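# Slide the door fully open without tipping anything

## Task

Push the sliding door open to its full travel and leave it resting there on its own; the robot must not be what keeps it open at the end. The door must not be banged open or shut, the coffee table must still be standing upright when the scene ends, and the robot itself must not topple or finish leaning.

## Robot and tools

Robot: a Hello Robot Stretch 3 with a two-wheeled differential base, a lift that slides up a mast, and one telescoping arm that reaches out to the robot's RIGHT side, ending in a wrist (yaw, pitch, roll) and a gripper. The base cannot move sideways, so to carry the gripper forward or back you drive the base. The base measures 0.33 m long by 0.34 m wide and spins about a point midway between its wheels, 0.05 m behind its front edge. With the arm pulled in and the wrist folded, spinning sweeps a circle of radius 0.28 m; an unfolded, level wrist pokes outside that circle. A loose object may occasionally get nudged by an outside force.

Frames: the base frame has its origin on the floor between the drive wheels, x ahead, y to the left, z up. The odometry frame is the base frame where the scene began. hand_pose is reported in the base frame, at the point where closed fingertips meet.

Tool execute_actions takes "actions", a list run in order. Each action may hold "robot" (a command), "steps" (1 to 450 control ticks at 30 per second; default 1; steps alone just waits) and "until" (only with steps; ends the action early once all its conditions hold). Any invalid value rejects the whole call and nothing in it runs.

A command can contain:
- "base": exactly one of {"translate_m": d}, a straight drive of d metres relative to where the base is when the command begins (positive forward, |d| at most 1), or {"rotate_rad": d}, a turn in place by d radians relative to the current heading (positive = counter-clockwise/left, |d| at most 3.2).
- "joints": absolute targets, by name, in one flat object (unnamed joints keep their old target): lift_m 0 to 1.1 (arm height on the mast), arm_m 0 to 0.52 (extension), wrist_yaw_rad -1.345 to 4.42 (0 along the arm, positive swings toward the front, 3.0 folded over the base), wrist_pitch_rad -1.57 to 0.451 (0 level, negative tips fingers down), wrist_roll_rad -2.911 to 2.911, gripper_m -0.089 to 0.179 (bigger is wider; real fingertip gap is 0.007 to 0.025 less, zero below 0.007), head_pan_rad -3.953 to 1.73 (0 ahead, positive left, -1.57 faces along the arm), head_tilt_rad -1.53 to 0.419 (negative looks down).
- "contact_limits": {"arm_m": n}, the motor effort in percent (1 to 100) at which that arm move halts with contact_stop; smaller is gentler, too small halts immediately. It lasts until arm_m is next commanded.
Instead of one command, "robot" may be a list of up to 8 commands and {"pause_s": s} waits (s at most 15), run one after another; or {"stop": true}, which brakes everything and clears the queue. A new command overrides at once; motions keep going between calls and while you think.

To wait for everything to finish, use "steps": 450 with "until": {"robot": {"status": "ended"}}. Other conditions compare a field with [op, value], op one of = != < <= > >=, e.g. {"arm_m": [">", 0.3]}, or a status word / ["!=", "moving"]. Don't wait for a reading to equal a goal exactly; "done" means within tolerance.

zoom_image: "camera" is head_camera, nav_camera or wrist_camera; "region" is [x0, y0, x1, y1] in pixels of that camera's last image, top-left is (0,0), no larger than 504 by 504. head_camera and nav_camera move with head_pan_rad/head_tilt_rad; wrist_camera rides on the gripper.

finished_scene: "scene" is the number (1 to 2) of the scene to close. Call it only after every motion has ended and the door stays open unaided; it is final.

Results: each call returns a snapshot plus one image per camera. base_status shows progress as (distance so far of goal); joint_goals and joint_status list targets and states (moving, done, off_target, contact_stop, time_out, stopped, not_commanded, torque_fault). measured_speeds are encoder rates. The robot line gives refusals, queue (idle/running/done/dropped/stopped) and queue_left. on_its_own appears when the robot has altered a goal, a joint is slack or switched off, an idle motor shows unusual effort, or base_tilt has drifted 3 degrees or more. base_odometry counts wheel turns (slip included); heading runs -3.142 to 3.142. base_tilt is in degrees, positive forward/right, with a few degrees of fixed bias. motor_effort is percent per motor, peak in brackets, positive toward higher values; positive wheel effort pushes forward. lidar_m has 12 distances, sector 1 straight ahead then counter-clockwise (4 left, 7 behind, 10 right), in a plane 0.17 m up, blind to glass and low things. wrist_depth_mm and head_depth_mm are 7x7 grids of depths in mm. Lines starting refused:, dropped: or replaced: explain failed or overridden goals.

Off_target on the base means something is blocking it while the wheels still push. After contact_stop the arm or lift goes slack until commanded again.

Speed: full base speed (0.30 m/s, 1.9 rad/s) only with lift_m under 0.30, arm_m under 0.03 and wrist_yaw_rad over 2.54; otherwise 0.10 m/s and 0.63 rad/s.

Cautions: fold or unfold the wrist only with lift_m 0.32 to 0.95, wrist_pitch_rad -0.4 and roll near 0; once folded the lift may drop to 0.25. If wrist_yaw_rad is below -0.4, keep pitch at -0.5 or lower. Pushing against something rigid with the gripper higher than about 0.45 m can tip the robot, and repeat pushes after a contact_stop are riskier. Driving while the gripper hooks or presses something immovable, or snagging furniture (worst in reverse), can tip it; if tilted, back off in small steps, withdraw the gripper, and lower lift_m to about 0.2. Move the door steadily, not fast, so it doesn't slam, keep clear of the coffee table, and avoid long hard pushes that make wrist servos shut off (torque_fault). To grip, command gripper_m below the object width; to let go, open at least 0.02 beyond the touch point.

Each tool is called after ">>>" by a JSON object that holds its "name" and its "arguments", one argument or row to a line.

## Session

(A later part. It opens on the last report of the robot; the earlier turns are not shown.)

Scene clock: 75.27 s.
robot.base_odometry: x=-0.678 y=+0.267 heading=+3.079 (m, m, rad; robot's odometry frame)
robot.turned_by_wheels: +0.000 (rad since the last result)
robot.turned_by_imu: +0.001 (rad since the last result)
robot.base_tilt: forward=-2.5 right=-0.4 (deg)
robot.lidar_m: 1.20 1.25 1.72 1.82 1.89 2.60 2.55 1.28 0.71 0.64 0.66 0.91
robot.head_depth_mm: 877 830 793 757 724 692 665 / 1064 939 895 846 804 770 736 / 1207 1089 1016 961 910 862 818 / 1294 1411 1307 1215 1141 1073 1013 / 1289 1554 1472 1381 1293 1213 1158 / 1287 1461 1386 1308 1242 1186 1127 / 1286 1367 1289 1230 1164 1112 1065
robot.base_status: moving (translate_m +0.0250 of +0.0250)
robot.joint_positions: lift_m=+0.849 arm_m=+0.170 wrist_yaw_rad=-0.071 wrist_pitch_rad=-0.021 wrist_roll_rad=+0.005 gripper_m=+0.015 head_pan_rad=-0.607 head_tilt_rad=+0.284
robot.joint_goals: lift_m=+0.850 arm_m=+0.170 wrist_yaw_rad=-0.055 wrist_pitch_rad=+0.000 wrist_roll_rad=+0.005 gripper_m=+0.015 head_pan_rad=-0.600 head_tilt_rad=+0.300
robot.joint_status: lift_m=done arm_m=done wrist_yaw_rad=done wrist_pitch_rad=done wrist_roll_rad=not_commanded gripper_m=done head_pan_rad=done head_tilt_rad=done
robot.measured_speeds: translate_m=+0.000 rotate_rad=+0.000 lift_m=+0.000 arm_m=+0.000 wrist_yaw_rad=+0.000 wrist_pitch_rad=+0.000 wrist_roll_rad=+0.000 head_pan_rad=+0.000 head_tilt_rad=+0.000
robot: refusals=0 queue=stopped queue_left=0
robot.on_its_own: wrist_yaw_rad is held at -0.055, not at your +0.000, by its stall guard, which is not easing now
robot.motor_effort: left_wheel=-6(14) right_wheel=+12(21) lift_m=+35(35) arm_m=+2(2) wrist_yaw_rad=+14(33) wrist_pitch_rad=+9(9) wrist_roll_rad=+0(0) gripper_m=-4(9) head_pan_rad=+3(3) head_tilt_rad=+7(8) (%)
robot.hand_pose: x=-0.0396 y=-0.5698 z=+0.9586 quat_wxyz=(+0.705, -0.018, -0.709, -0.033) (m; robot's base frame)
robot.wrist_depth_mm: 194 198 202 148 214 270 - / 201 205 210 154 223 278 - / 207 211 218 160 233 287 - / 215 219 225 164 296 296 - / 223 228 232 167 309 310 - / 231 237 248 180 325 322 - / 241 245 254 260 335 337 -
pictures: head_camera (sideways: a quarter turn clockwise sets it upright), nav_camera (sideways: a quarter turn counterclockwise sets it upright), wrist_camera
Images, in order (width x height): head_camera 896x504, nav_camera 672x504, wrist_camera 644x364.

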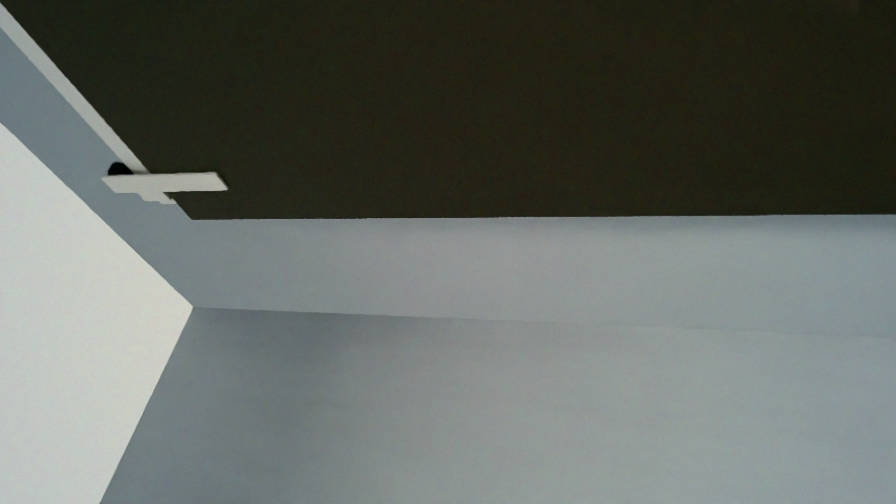

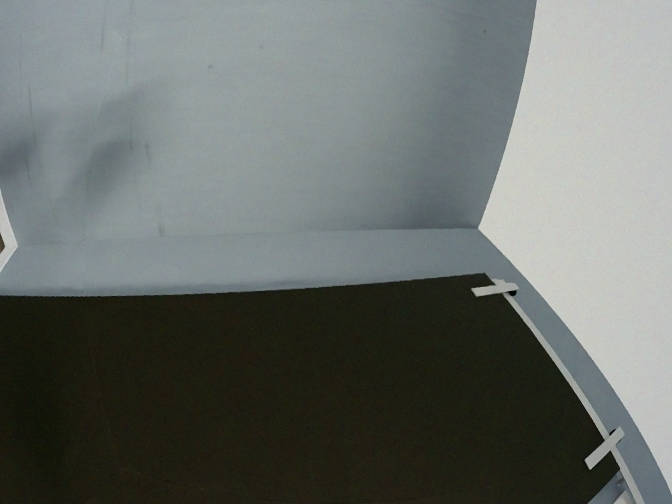

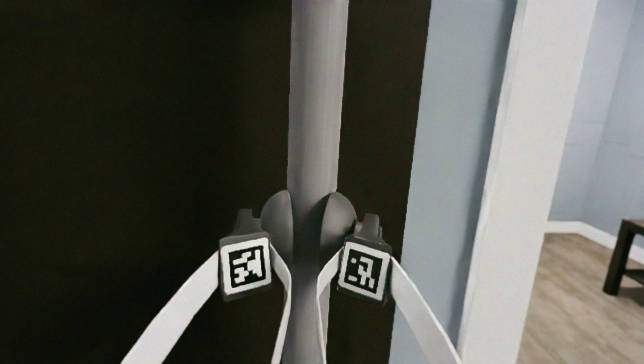

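>>> {"name": "execute_actions", "arguments": {
  "actions": [
    {"robot":{"joints":{"wrist_yaw_rad":0.02}},"steps":30}
  ]
}}

>>> {"name": "execute_actions", "arguments": {
  "actions": [
    {"robot":[{"joints":{"gripper_m":0.07,"wrist_yaw_rad":-0.06}},{"joints":{"arm_m":0.08}}],"steps":200,"until":{"robot":{"status":"ended"}}}
  ]
}}

Scene clock: 79.17 s.
robot.base_odometry: x=-0.678 y=+0.267 heading=+3.078 (m, m, rad; robot's odometry frame)
robot.turned_by_wheels: +0.000 (rad since the last result)
robot.turned_by_imu: +0.000 (rad since the last result)
robot.base_tilt: forward=-1.8 right=-1.2 (deg)
robot.lidar_m: 1.20 1.25 1.71 1.82 1.89 2.61 2.55 1.28 0.71 0.64 0.66 0.91
robot.head_depth_mm: 877 833 795 759 724 694 668 / 1071 947 895 847 804 766 735 / 1208 1091 1020 960 908 860 819 / 1276 1400 1299 1217 1137 1070 1014 / 1281 1552 1466 1385 1304 1221 1157 / 1281 1456 1392 1319 1244 1186 1128 / 1285 1371 1286 1224 1168 1109 1069
robot.base_status: stopped (translate_m +0.0250 of +0.0250)
robot.joint_positions: lift_m=+0.849 arm_m=+0.170 wrist_yaw_rad=-0.031 wrist_pitch_rad=-0.021 wrist_roll_rad=+0.005 gripper_m=+0.015 head_pan_rad=-0.607 head_tilt_rad=+0.284
robot.joint_goals: lift_m=+0.850 arm_m=+0.170 wrist_yaw_rad=+0.020 wrist_pitch_rad=+0.000 wrist_roll_rad=+0.005 gripper_m=+0.015 head_pan_rad=-0.600 head_tilt_rad=+0.300
robot.joint_status: lift_m=done arm_m=done wrist_yaw_rad=off_target wrist_pitch_rad=done wrist_roll_rad=not_commanded gripper_m=done head_pan_rad=done head_tilt_rad=done
robot.measured_speeds: translate_m=+0.000 rotate_rad=+0.000 lift_m=+0.000 arm_m=+0.000 wrist_yaw_rad=+0.000 wrist_pitch_rad=+0.000 wrist_roll_rad=+0.000 head_pan_rad=+0.000 head_tilt_rad=+0.000
robot: refusals=0 queue=dropped queue_left=0
robot.on_its_own: right_wheel is at rest, and its effort (+21) is outside its rest range (-18 to +18); wrist_yaw_rad is at rest, and its effort (+44) is outside its rest range (-12 to +12)
robot.motor_effort: left_wheel=-10(11) right_wheel=+21(21) lift_m=+35(35) arm_m=+2(2) wrist_yaw_rad=+44(43) wrist_pitch_rad=+9(9) wrist_roll_rad=+0(0) gripper_m=-11(11) head_pan_rad=+3(3) head_tilt_rad=+7(7) (%)
robot.hand_pose: x=-0.0294 y=-0.5703 z=+0.9585 quat_wxyz=(+0.705, -0.003, -0.709, -0.019) (m; robot's base frame)
robot.wrist_depth_mm: 199 201 204 149 211 268 263 / 206 208 211 156 219 277 272 / 213 216 220 164 228 287 - / 220 224 227 166 239 294 - / 229 232 235 171 303 304 - / 237 242 250 213 317 312 - / 249 250 255 258 271 331 -
pictures: head_camera (sideways: a quarter turn clockwise sets it upright), nav_camera (sideways: a quarter turn counterclockwise sets it upright), wrist_camera
Images, in order (width x height): head_camera 896x504, nav_camera 672x504, wrist_camera 644x364.

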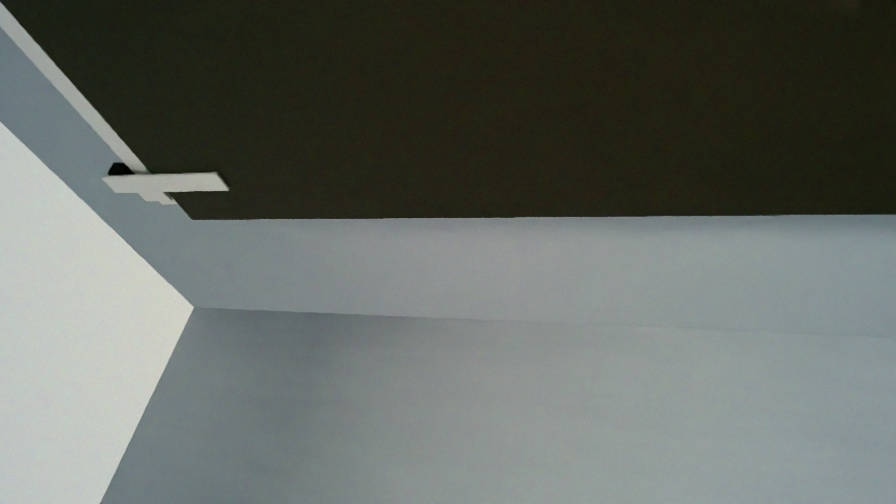

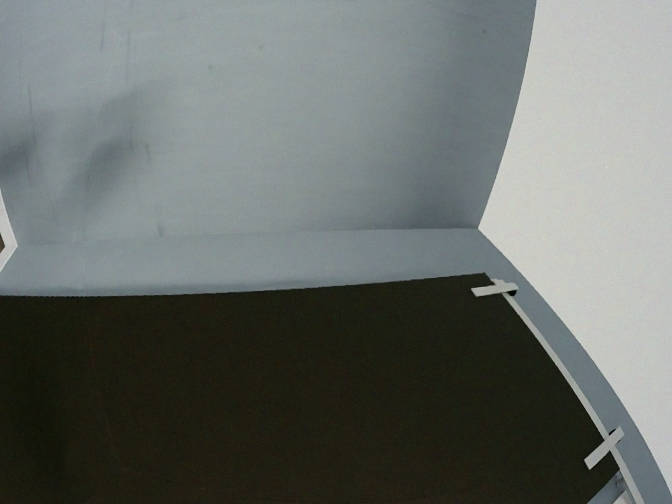

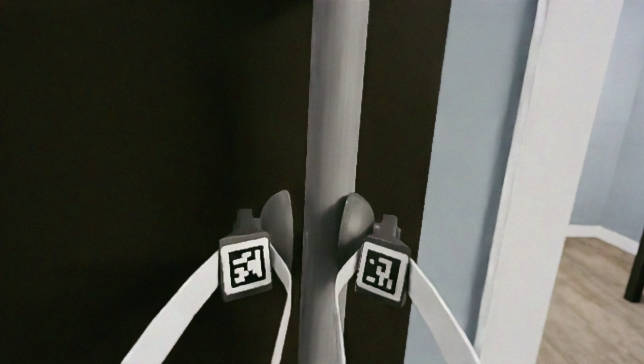

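Scene clock: 81.97 s.
robot.base_odometry: x=-0.678 y=+0.267 heading=+3.079 (m, m, rad; robot's odometry frame)
robot.turned_by_wheels: +0.001 (rad since the last result)
robot.turned_by_imu: +0.001 (rad since the last result)
robot.base_tilt: forward=-1.8 right=-1.1 (deg)
robot.lidar_m: 1.20 1.25 1.72 1.82 1.88 2.61 2.54 1.28 0.71 0.64 0.66 0.91
robot.head_depth_mm: 878 832 791 756 725 696 668 / 1067 946 893 845 805 769 737 / 1205 1084 1024 960 912 862 822 / 1280 1398 1306 1212 1138 1072 1014 / 1289 1534 1482 1382 1291 1219 1152 / 1286 1463 1387 1314 1242 1183 1130 / 1289 1361 1288 1223 1163 1115 1064
robot.base_status: stopped (translate_m +0.0250 of +0.0250)
robot.joint_positions: lift_m=+0.849 arm_m=+0.080 wrist_yaw_rad=-0.060 wrist_pitch_rad=-0.020 wrist_roll_rad=+0.005 gripper_m=+0.070 head_pan_rad=-0.607 head_tilt_rad=+0.284
robot.joint_goals: lift_m=+0.850 arm_m=+0.080 wrist_yaw_rad=-0.060 wrist_pitch_rad=+0.000 wrist_roll_rad=+0.005 gripper_m=+0.070 head_pan_rad=-0.600 head_tilt_rad=+0.300
robot.joint_status: lift_m=done arm_m=done wrist_yaw_rad=done wrist_pitch_rad=done wrist_roll_rad=not_commanded gripper_m=done head_pan_rad=done head_tilt_rad=done
robot.measured_speeds: translate_m=+0.000 rotate_rad=+0.000 lift_m=+0.000 arm_m=+0.000 wrist_yaw_rad=+0.000 wrist_pitch_rad=+0.000 wrist_roll_rad=+0.000 head_pan_rad=+0.000 head_tilt_rad=+0.000
robot: refusals=0 queue=done queue_left=0
robot.motor_effort: left_wheel=-2(10) right_wheel=+3(21) lift_m=+35(35) arm_m=-2(1) wrist_yaw_rad=+0(44) wrist_pitch_rad=+9(9) wrist_roll_rad=+0(0) gripper_m=+1(88) head_pan_rad=+3(4) head_tilt_rad=+7(7) (%)
robot.hand_pose: x=-0.0367 y=-0.4805 z=+0.9586 quat_wxyz=(+0.705, -0.014, -0.709, -0.029) (m; robot's base frame)
robot.wrist_depth_mm: 270 277 283 286 349 352 - / 284 289 296 298 360 359 - / 290 297 302 305 378 373 - / 301 311 316 316 385 - - / 312 320 329 335 396 - - / 323 329 345 349 422 - - / 336 348 356 366 436 - -
pictures: head_camera (sideways: a quarter turn clockwise sets it upright), nav_camera (sideways: a quarter turn counterclockwise sets it upright), wrist_camera
Images, in order (width x height): head_camera 896x504, nav_camera 672x504, wrist_camera 644x364.

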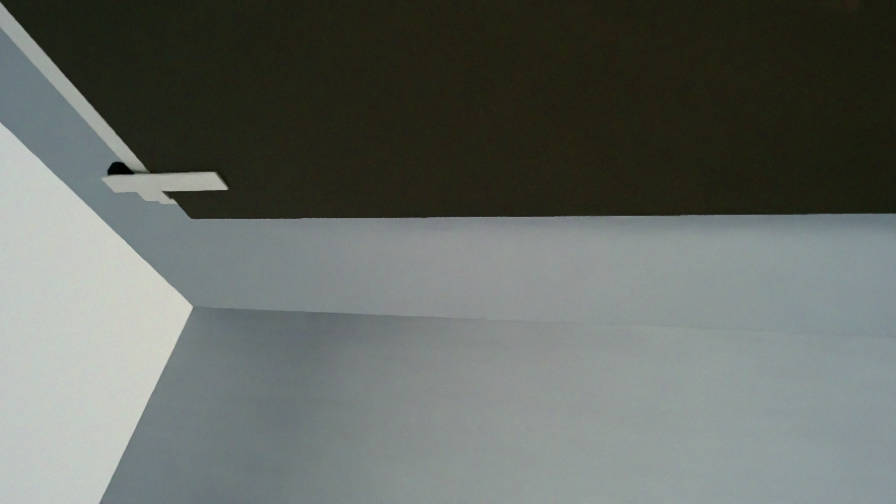

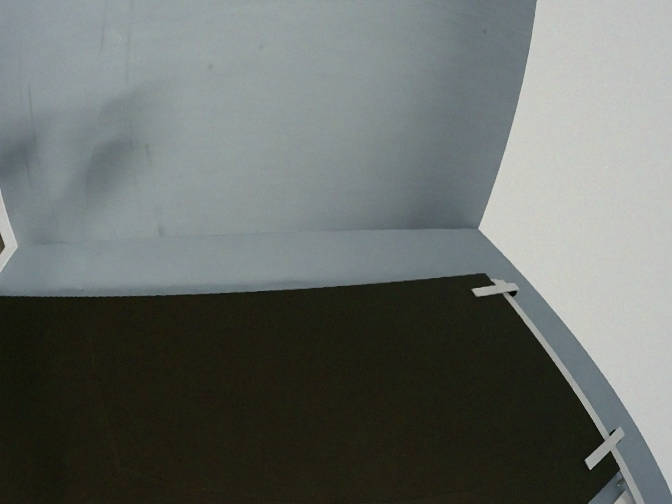

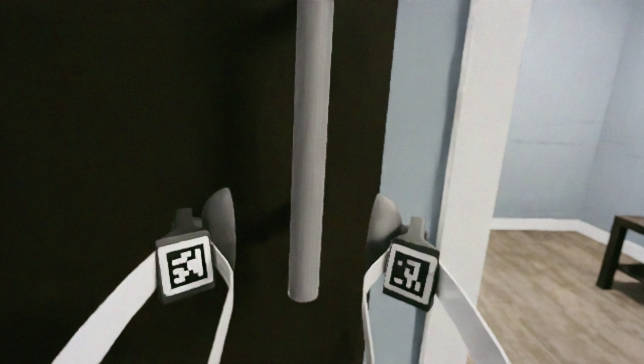

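>>> {"name": "finished_scene", "arguments": {
  "scene": 1
}}

The scene is finished: the task was done.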